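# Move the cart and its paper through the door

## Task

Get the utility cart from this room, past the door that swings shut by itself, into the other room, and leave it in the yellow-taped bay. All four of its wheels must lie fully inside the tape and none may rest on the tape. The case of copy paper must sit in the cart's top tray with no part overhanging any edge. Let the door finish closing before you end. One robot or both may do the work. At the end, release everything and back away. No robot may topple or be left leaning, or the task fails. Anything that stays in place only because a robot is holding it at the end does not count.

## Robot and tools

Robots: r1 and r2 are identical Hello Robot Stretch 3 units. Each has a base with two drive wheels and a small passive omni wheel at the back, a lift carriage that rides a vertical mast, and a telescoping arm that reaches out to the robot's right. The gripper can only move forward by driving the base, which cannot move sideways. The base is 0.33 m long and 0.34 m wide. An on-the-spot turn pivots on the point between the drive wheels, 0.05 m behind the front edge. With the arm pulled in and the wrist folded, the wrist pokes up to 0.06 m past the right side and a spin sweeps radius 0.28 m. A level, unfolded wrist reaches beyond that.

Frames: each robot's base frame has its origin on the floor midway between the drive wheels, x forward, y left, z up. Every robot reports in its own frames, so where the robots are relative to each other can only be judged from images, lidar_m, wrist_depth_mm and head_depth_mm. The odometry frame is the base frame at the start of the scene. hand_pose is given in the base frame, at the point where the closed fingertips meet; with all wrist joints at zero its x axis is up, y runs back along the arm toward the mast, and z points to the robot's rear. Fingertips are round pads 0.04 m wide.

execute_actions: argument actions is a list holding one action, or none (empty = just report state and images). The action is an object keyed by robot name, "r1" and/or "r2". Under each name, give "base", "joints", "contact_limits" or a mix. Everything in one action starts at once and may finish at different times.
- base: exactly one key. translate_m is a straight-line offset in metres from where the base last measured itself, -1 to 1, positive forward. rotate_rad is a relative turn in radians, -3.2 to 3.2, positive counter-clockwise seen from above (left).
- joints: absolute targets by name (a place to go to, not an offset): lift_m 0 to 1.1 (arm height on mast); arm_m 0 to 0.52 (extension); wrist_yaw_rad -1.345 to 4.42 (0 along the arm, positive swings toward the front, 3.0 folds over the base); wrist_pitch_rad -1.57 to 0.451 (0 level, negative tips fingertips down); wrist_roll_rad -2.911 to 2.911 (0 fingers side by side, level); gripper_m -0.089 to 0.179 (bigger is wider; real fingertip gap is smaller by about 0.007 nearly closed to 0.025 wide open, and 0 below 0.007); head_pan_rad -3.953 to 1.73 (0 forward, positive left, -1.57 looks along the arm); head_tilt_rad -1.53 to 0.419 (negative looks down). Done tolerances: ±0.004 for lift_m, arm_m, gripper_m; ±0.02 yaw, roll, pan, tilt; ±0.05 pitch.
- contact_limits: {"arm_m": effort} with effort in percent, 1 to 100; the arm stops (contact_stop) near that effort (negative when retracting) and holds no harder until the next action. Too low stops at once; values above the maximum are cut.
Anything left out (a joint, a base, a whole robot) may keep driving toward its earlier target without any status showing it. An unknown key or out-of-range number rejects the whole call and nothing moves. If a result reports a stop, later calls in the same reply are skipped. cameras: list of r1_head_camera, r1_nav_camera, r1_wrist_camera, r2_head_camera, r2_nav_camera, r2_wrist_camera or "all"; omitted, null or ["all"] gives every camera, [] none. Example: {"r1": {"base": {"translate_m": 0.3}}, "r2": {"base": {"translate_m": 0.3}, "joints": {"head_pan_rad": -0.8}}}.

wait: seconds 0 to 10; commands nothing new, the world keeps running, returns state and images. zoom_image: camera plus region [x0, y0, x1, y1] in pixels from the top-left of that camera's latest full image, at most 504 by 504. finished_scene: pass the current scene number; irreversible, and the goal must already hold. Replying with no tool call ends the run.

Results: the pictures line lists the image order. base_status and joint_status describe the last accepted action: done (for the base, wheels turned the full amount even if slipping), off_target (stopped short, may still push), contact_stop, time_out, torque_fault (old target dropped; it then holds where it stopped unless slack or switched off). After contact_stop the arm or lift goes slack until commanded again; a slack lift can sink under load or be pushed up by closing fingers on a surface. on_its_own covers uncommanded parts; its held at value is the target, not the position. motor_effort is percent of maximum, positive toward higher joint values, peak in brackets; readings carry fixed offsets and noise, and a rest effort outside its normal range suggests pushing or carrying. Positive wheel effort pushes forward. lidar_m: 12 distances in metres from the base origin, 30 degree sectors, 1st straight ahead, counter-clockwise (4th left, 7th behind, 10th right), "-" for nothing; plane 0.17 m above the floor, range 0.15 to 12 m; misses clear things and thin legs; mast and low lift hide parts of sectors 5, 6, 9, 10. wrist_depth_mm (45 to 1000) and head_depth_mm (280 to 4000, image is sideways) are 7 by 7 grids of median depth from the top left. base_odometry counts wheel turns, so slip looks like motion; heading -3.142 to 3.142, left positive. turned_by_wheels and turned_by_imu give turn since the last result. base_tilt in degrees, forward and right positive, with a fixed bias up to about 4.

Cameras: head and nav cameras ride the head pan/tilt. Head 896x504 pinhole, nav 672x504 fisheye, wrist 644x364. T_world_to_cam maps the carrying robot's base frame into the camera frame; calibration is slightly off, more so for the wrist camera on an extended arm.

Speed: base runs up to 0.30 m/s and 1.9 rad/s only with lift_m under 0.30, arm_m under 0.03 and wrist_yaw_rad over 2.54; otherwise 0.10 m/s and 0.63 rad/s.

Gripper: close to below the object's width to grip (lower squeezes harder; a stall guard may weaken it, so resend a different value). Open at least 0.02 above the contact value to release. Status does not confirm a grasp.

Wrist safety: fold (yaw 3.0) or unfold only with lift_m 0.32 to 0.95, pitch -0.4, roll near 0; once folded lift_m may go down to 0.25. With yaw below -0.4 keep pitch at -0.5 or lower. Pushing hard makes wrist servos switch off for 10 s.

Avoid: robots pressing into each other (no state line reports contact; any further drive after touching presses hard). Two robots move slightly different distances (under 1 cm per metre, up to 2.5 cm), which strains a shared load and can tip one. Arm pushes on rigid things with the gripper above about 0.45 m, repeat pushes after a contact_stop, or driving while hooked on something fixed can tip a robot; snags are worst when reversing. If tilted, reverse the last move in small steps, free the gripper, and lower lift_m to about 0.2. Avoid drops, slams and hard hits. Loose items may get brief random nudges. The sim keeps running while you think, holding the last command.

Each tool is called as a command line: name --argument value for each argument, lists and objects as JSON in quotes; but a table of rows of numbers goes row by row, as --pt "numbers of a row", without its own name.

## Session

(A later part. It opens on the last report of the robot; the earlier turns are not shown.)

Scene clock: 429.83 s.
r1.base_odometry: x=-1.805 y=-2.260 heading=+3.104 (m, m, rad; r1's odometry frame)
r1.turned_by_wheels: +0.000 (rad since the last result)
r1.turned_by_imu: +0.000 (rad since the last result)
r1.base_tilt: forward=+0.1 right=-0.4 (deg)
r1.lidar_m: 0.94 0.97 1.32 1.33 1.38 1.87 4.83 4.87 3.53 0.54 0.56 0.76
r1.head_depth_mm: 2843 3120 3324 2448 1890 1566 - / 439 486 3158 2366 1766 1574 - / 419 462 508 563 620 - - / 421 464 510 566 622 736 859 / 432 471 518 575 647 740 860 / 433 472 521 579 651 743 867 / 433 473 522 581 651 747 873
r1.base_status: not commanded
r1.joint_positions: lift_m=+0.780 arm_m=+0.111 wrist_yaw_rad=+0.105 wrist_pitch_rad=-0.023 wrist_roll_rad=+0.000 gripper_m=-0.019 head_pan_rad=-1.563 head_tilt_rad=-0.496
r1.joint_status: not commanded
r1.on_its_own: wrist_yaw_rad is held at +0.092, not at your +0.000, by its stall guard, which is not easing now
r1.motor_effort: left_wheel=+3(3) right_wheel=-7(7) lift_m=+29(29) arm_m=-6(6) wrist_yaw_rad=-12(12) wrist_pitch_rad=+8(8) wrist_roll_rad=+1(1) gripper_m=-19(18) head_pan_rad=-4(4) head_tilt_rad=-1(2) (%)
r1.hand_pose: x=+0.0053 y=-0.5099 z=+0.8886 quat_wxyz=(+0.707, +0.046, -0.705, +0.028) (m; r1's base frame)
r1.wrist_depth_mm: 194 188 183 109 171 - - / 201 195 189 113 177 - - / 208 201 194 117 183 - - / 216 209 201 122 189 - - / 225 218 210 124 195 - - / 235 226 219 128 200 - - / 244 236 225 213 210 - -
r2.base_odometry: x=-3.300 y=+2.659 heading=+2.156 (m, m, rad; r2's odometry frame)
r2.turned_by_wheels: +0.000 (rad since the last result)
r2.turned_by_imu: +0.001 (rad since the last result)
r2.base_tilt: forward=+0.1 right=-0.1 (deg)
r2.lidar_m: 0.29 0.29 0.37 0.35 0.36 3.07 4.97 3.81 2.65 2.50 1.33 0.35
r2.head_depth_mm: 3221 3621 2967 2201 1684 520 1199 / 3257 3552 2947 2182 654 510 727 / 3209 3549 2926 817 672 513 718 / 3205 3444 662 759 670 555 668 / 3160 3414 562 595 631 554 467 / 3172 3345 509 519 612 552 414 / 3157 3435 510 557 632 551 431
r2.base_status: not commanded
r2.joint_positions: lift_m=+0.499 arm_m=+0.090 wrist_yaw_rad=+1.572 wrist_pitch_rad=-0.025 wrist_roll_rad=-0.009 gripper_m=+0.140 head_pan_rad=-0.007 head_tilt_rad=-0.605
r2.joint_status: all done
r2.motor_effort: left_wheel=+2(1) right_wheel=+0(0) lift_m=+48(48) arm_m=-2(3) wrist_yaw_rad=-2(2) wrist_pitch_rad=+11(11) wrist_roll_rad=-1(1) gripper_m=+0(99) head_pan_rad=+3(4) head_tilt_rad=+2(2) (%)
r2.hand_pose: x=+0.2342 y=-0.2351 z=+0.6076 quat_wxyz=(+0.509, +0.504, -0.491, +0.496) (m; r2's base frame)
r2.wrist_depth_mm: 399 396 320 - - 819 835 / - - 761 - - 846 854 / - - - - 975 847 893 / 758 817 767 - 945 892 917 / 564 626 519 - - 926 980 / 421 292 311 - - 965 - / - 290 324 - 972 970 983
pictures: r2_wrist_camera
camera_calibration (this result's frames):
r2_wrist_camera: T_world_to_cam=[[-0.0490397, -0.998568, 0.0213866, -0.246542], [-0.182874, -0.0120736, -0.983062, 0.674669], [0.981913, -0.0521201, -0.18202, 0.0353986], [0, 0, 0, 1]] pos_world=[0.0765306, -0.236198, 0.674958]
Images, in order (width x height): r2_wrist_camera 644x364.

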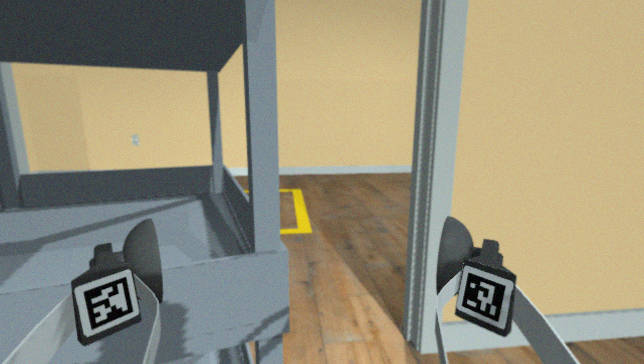

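execute_actions --actions '[{"r2":{"base":{"translate_m":0.13},"joints":{"arm_m":0.055}}}]' --cameras '["r2_wrist_camera"]'

Scene clock: 432.33 s.
r1.base_odometry: x=-1.805 y=-2.260 heading=+3.104 (m, m, rad; r1's odometry frame)
r1.turned_by_wheels: +0.000 (rad since the last result)
r1.turned_by_imu: +0.000 (rad since the last result)
r1.base_tilt: forward=+0.0 right=-0.4 (deg)
r1.lidar_m: 0.94 0.97 1.32 1.33 1.38 1.86 4.83 4.88 3.56 0.54 0.56 0.76
r1.head_depth_mm: 2819 3120 3263 2436 1887 1563 - / 439 487 3137 2367 1828 1565 - / 419 462 508 562 620 - - / 420 465 508 565 624 734 858 / 432 471 519 575 647 739 862 / 433 473 519 577 650 742 864 / 434 474 522 579 650 746 872
r1.base_status: not commanded
r1.joint_positions: lift_m=+0.780 arm_m=+0.111 wrist_yaw_rad=+0.105 wrist_pitch_rad=-0.023 wrist_roll_rad=+0.000 gripper_m=-0.019 head_pan_rad=-1.563 head_tilt_rad=-0.496
r1.joint_status: not commanded
r1.on_its_own: wrist_yaw_rad is held at +0.092, not at your +0.000, by its stall guard, which is not easing now
r1.motor_effort: left_wheel=+3(3) right_wheel=-7(7) lift_m=+29(29) arm_m=-6(6) wrist_yaw_rad=-12(12) wrist_pitch_rad=+8(8) wrist_roll_rad=+1(1) gripper_m=-19(18) head_pan_rad=-4(5) head_tilt_rad=-2(1) (%)
r1.hand_pose: x=+0.0053 y=-0.5099 z=+0.8886 quat_wxyz=(+0.707, +0.046, -0.705, +0.028) (m; r1's base frame)
r1.wrist_depth_mm: 194 189 182 110 171 - - / 200 195 188 113 177 - - / 208 203 195 118 182 - - / 216 209 202 122 189 - - / 224 218 209 124 194 - - / 233 225 219 128 200 - - / 244 236 225 212 210 - -
r2.base_odometry: x=-3.372 y=+2.767 heading=+2.156 (m, m, rad; r2's odometry frame)
r2.turned_by_wheels: +0.000 (rad since the last result)
r2.turned_by_imu: +0.001 (rad since the last result)
r2.base_tilt: forward=+0.1 right=-0.1 (deg)
r2.lidar_m: 0.17 0.17 0.19 0.36 0.37 3.07 5.10 3.79 2.63 2.49 1.12 0.20
r2.head_depth_mm: 3119 3507 2948 2190 1724 529 476 / 3107 3425 2936 2172 635 556 475 / 3098 3439 2907 812 672 555 474 / 3060 3441 556 599 645 554 473 / 3059 3406 513 467 529 541 472 / 3049 3334 509 403 430 502 471 / 3052 3392 507 387 429 521 470
r2.base_status: done
r2.joint_positions: lift_m=+0.499 arm_m=+0.055 wrist_yaw_rad=+1.572 wrist_pitch_rad=-0.025 wrist_roll_rad=-0.009 gripper_m=+0.140 head_pan_rad=-0.007 head_tilt_rad=-0.605
r2.joint_status: all done
r2.motor_effort: left_wheel=+1(5) right_wheel=+0(5) lift_m=+48(48) arm_m=-1(2) wrist_yaw_rad=-2(2) wrist_pitch_rad=+11(11) wrist_roll_rad=-1(1) gripper_m=+0(1) head_pan_rad=+2(4) head_tilt_rad=+2(2) (%)
r2.hand_pose: x=+0.2342 y=-0.2001 z=+0.6076 quat_wxyz=(+0.509, +0.504, -0.491, +0.496) (m; r2's base frame)
r2.wrist_depth_mm: 396 395 393 167 - 678 715 / - - - 172 - 700 720 / - - - 176 - 737 741 / - 711 - 183 - 746 781 / 569 620 519 189 - 793 814 / 408 397 394 195 - 810 844 / 304 295 304 198 978 825 848
pictures: r2_wrist_camera
camera_calibration (this result's frames):
r2_wrist_camera: T_world_to_cam=[[-0.0490395, -0.998568, 0.0213867, -0.211589], [-0.182874, -0.0120737, -0.983062, 0.675092], [0.981913, -0.0521199, -0.18202, 0.0372231], [0, 0, 0, 1]] pos_world=[0.0765306, -0.201195, 0.674958]
Images, in order (width x height): r2_wrist_camera 644x364.

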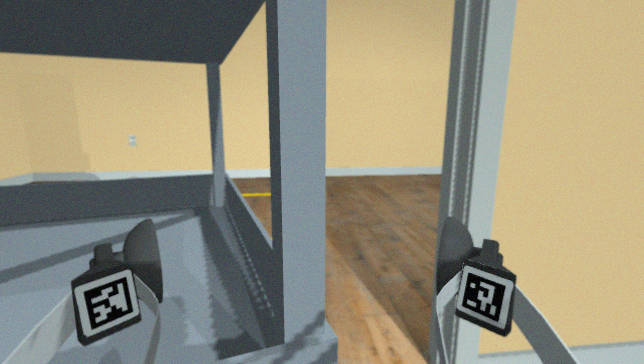

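execute_actions --actions '[{"r2":{"base":{"translate_m":0.035}}}]' --cameras '[]'

execute_actions --actions '[{"r2":{"joints":{"gripper_m":-0.02}}}]' --cameras '["r2_wrist_camera"]'

Scene clock: 434.97 s.
r1.base_odometry: x=-1.805 y=-2.260 heading=+3.104 (m, m, rad; r1's odometry frame)
r1.turned_by_wheels: +0.000 (rad since the last result)
r1.turned_by_imu: +0.000 (rad since the last result)
r1.base_tilt: forward=+0.0 right=-0.4 (deg)
r1.lidar_m: 0.94 0.97 1.32 1.33 1.37 1.86 4.81 4.89 3.56 0.54 0.56 0.76
r1.head_depth_mm: 2859 3093 3288 2460 1867 1560 - / 439 486 3141 2370 1822 1566 - / 419 463 508 562 620 - - / 421 465 510 564 623 736 858 / 432 471 518 577 647 739 863 / 433 472 520 578 648 744 867 / 434 474 521 580 653 747 876
r1.base_status: not commanded
r1.joint_positions: lift_m=+0.780 arm_m=+0.111 wrist_yaw_rad=+0.105 wrist_pitch_rad=-0.023 wrist_roll_rad=+0.000 gripper_m=-0.019 head_pan_rad=-1.563 head_tilt_rad=-0.496
r1.joint_status: not commanded
r1.on_its_own: wrist_yaw_rad is held at +0.092, not at your +0.000, by its stall guard, which is not easing now
r1.motor_effort: left_wheel=+3(3) right_wheel=-7(7) lift_m=+29(29) arm_m=-6(6) wrist_yaw_rad=-11(11) wrist_pitch_rad=+8(8) wrist_roll_rad=+1(2) gripper_m=-17(17) head_pan_rad=-5(5) head_tilt_rad=-1(2) (%)
r1.hand_pose: x=+0.0053 y=-0.5099 z=+0.8886 quat_wxyz=(+0.707, +0.046, -0.705, +0.028) (m; r1's base frame)
r1.wrist_depth_mm: 193 189 182 110 172 - - / 201 195 188 113 176 - - / 209 202 195 118 182 - - / 216 209 202 122 189 - - / 224 217 211 124 194 - - / 233 227 219 128 200 - - / 243 236 224 213 210 - -
r2.base_odometry: x=-3.391 y=+2.796 heading=+2.156 (m, m, rad; r2's odometry frame)
r2.turned_by_wheels: +0.001 (rad since the last result)
r2.turned_by_imu: +0.012 (rad since the last result)
r2.base_tilt: forward=+0.2 right=-0.1 (deg)
r2.lidar_m: 0.15 0.15 0.16 0.36 0.37 3.10 5.13 3.74 2.62 2.49 0.31 0.16
r2.head_depth_mm: 3106 3414 2974 2198 1732 522 476 / 3106 3422 2933 2181 636 558 476 / 3095 3417 2951 819 672 555 475 / 3083 3393 534 546 618 554 473 / 3031 3418 513 430 488 528 473 / 3034 3323 509 387 393 457 472 / 3025 3333 508 375 377 476 470
r2.base_status: translate_m off_target (by the wheels' count: +0.0349 of +0.0350)
r2.joint_positions: lift_m=+0.499 arm_m=+0.055 wrist_yaw_rad=+1.572 wrist_pitch_rad=-0.025 wrist_roll_rad=-0.009 gripper_m=+0.140 head_pan_rad=-0.007 head_tilt_rad=-0.605
r2.joint_status: not commanded
r2.on_its_own: left_wheel is at rest, and its effort (+32) is outside its rest range (-18 to +18)
r2.motor_effort: left_wheel=+32(57) right_wheel=+0(3) lift_m=+48(48) arm_m=-1(1) wrist_yaw_rad=-2(3) wrist_pitch_rad=+10(11) wrist_roll_rad=-1(1) gripper_m=-1(0) head_pan_rad=+4(4) head_tilt_rad=+2(2) (%)
r2.hand_pose: x=+0.2342 y=-0.2001 z=+0.6076 quat_wxyz=(+0.509, +0.504, -0.491, +0.496) (m; r2's base frame)
r2.wrist_depth_mm: 401 398 391 133 - 636 664 / - - - 137 - 662 684 / - - - 142 - 690 703 / - 701 699 146 - 704 713 / 558 620 523 151 - 730 760 / 410 397 384 156 - 757 775 / 305 297 302 161 - 775 804
pictures: none
No camera images: the call's "cameras" was empty. Leave "cameras" out to get every camera's image.

Scene clock: 437.07 s.
r1.base_odometry: x=-1.805 y=-2.260 heading=+3.104 (m, m, rad; r1's odometry frame)
r1.turned_by_wheels: +0.000 (rad since the last result)
r1.turned_by_imu: +0.000 (rad since the last result)
r1.base_tilt: forward=+0.0 right=-0.4 (deg)
r1.lidar_m: 0.94 0.97 1.32 1.33 1.37 1.86 4.80 4.91 3.55 0.54 0.56 0.76
r1.head_depth_mm: 2841 3101 3301 2453 1876 1568 - / 439 486 3158 2375 1816 1571 - / 419 463 508 563 620 - - / 421 464 510 565 622 736 856 / 431 471 519 576 647 739 862 / 433 473 520 578 650 742 870 / 434 474 522 579 652 745 874
r1.base_status: not commanded
r1.joint_positions: lift_m=+0.780 arm_m=+0.111 wrist_yaw_rad=+0.105 wrist_pitch_rad=-0.023 wrist_roll_rad=+0.000 gripper_m=-0.019 head_pan_rad=-1.563 head_tilt_rad=-0.496
r1.joint_status: not commanded
r1.on_its_own: wrist_yaw_rad is held at +0.092, not at your +0.000, by its stall guard, which is not easing now
r1.motor_effort: left_wheel=+3(3) right_wheel=-7(7) lift_m=+29(29) arm_m=-6(6) wrist_yaw_rad=-11(12) wrist_pitch_rad=+8(8) wrist_roll_rad=+1(1) gripper_m=-18(19) head_pan_rad=-4(4) head_tilt_rad=-2(0) (%)
r1.hand_pose: x=+0.0053 y=-0.5099 z=+0.8886 quat_wxyz=(+0.707, +0.046, -0.705, +0.028) (m; r1's base frame)
r1.wrist_depth_mm: 194 189 183 109 172 - - / 201 194 189 113 176 - - / 208 202 195 118 183 - - / 216 209 202 122 189 - - / 225 218 210 124 194 - - / 234 226 219 128 200 - - / 243 236 226 213 210 - -
r2.base_odometry: x=-3.391 y=+2.796 heading=+2.156 (m, m, rad; r2's odometry frame)
r2.turned_by_wheels: +0.000 (rad since the last result)
r2.turned_by_imu: +0.000 (rad since the last result)
r2.base_tilt: forward=+0.1 right=-0.1 (deg)
r2.lidar_m: 0.15 0.15 0.16 0.36 0.37 3.09 5.12 3.74 2.62 2.49 0.31 0.17
r2.head_depth_mm: 3093 3459 2991 2197 1726 521 476 / 3100 3415 2975 2185 636 557 475 / 3072 3425 2929 815 672 555 474 / 3061 3423 535 546 619 555 473 / 3046 3348 512 430 488 528 472 / 3049 3315 509 387 393 457 471 / 3010 3323 508 375 377 476 471
r2.base_status: not commanded
r2.joint_positions: lift_m=+0.499 arm_m=+0.055 wrist_yaw_rad=+1.571 wrist_pitch_rad=-0.025 wrist_roll_rad=-0.009 gripper_m=-0.019 head_pan_rad=-0.007 head_tilt_rad=-0.605
r2.joint_status: all done
r2.on_its_own: left_wheel is at rest, and its effort (+32) is outside its rest range (-18 to +18)
r2.motor_effort: left_wheel=+32(32) right_wheel=+0(0) lift_m=+47(48) arm_m=-1(2) wrist_yaw_rad=-3(3) wrist_pitch_rad=+10(10) wrist_roll_rad=-1(1) gripper_m=-29(99) head_pan_rad=+3(2) head_tilt_rad=+1(2) (%)
r2.hand_pose: x=+0.2342 y=-0.2003 z=+0.6076 quat_wxyz=(+0.509, +0.504, -0.491, +0.496) (m; r2's base frame)
r2.wrist_depth_mm: 399 397 392 134 - 645 660 / - - - 138 - 659 679 / - - - 142 - 686 699 / - 681 706 146 - 694 720 / 563 568 562 148 - 732 745 / 396 396 - 153 - 754 769 / 305 305 305 162 984 773 798
pictures: r2_wrist_camera
camera_calibration (this result's frames):
r2_wrist_camera: T_world_to_cam=[[-0.0496733, -0.998536, 0.0213924, -0.21157], [-0.182875, -0.0119636, -0.983063, 0.675117], [0.981881, -0.0527442, -0.182013, 0.0370948], [0, 0, 0, 1]] pos_world=[0.0765297, -0.201227, 0.67496]
Images, in order (width x height): r2_wrist_camera 644x364.

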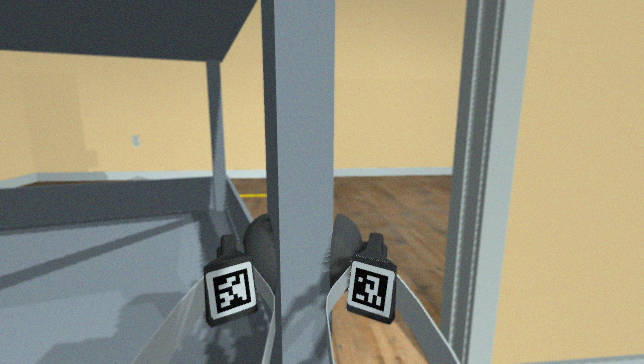

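execute_actions --actions '[{"r2":{"base":{"translate_m":-0.25}}}]' --cameras '["r2_wrist_camera","r2_nav_camera"]'

Scene clock: 440.63 s.
r1.base_odometry: x=-1.805 y=-2.260 heading=+3.104 (m, m, rad; r1's odometry frame)
r1.turned_by_wheels: +0.000 (rad since the last result)
r1.turned_by_imu: +0.000 (rad since the last result)
r1.base_tilt: forward=+0.1 right=-0.4 (deg)
r1.lidar_m: 0.94 0.97 1.32 1.33 1.37 1.86 4.84 4.92 3.54 0.54 0.56 0.76
r1.head_depth_mm: 2870 3080 3319 2454 1814 1561 - / 439 486 3163 2362 1719 1420 - / 419 463 508 564 620 - - / 420 465 510 564 623 738 860 / 432 471 517 576 648 738 863 / 432 472 519 578 649 742 866 / 434 474 521 579 650 744 874
r1.base_status: not commanded
r1.joint_positions: lift_m=+0.780 arm_m=+0.111 wrist_yaw_rad=+0.105 wrist_pitch_rad=-0.023 wrist_roll_rad=+0.000 gripper_m=-0.019 head_pan_rad=-1.563 head_tilt_rad=-0.496
r1.joint_status: not commanded
r1.on_its_own: wrist_yaw_rad is held at +0.092, not at your +0.000, by its stall guard, which is not easing now
r1.motor_effort: left_wheel=+3(3) right_wheel=-7(7) lift_m=+29(29) arm_m=-6(6) wrist_yaw_rad=-12(13) wrist_pitch_rad=+8(8) wrist_roll_rad=+1(1) gripper_m=-19(18) head_pan_rad=-4(5) head_tilt_rad=-2(2) (%)
r1.hand_pose: x=+0.0053 y=-0.5099 z=+0.8886 quat_wxyz=(+0.707, +0.046, -0.705, +0.028) (m; r1's base frame)
r1.wrist_depth_mm: 194 189 183 109 171 - - / 201 195 189 113 176 - - / 208 201 195 118 183 - - / 217 210 202 122 189 - - / 225 218 210 124 195 - - / 233 226 219 128 199 464 - / 243 235 225 213 211 - -
r2.base_odometry: x=-3.253 y=+2.588 heading=+2.156 (m, m, rad; r2's odometry frame)
r2.turned_by_wheels: +0.000 (rad since the last result)
r2.turned_by_imu: +0.000 (rad since the last result)
r2.base_tilt: forward=+0.2 right=-0.1 (deg)
r2.lidar_m: 0.37 0.37 0.37 0.35 2.34 3.08 4.89 3.75 2.64 2.50 1.45 0.43
r2.head_depth_mm: 3328 3680 2938 2182 633 1330 1223 / 3295 3651 2939 2120 668 700 916 / 3285 3579 2934 819 672 567 827 / 3269 3453 730 788 671 537 807 / 3259 3400 605 668 668 517 791 / 3213 794 558 618 667 502 772 / 3223 3442 585 671 666 495 666
r2.base_status: done
r2.joint_positions: lift_m=+0.499 arm_m=+0.055 wrist_yaw_rad=+1.573 wrist_pitch_rad=-0.021 wrist_roll_rad=-0.009 gripper_m=-0.016 head_pan_rad=-0.007 head_tilt_rad=-0.605
r2.joint_status: not commanded
r2.motor_effort: left_wheel=+0(25) right_wheel=+0(21) lift_m=+48(48) arm_m=+0(2) wrist_yaw_rad=-4(34) wrist_pitch_rad=+9(10) wrist_roll_rad=-1(1) gripper_m=-10(29) head_pan_rad=+3(4) head_tilt_rad=+2(2) (%)
r2.hand_pose: x=+0.2343 y=-0.1995 z=+0.6085 quat_wxyz=(+0.507, +0.504, -0.491, +0.497) (m; r2's base frame)
r2.wrist_depth_mm: 392 388 388 - - 884 909 / 731 - - - - 897 956 / 779 - - - - 944 967 / 774 866 900 - - 967 - / 581 575 575 - - - - / 306 333 359 - - - - / 320 736 759 975 - - -
pictures: r2_nav_camera (sideways: a quarter turn counterclockwise sets it upright), r2_wrist_camera
camera_calibration (this result's frames):
r2_nav_camera: T_world_to_cam=[[0.567993, -0.00496189, 0.823018, -1.02768], [-0.0170852, -0.999837, 0.00576317, 0.0439927], [0.822856, -0.0173349, -0.567986, 0.684706], [0, 0, 0, 1]] pos_world=[0.0210538, 0.0507556, 1.23445]
r2_wrist_camera: T_world_to_cam=[[-0.0477291, -0.998634, 0.0212388, -0.211215], [-0.179527, -0.0123403, -0.983676, 0.675509], [0.982595, -0.0507629, -0.178693, 0.0354008], [0, 0, 0, 1]] pos_world=[0.0764063, -0.200794, 0.675294]
Images, in order (width x height): r2_nav_camera 672x504, r2_wrist_camera 644x364.

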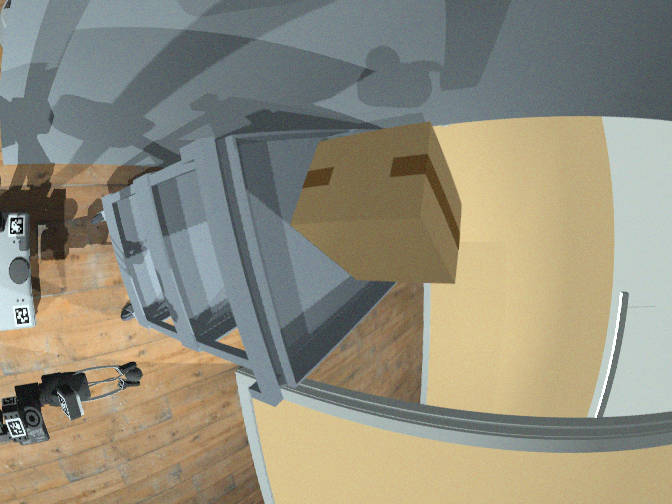

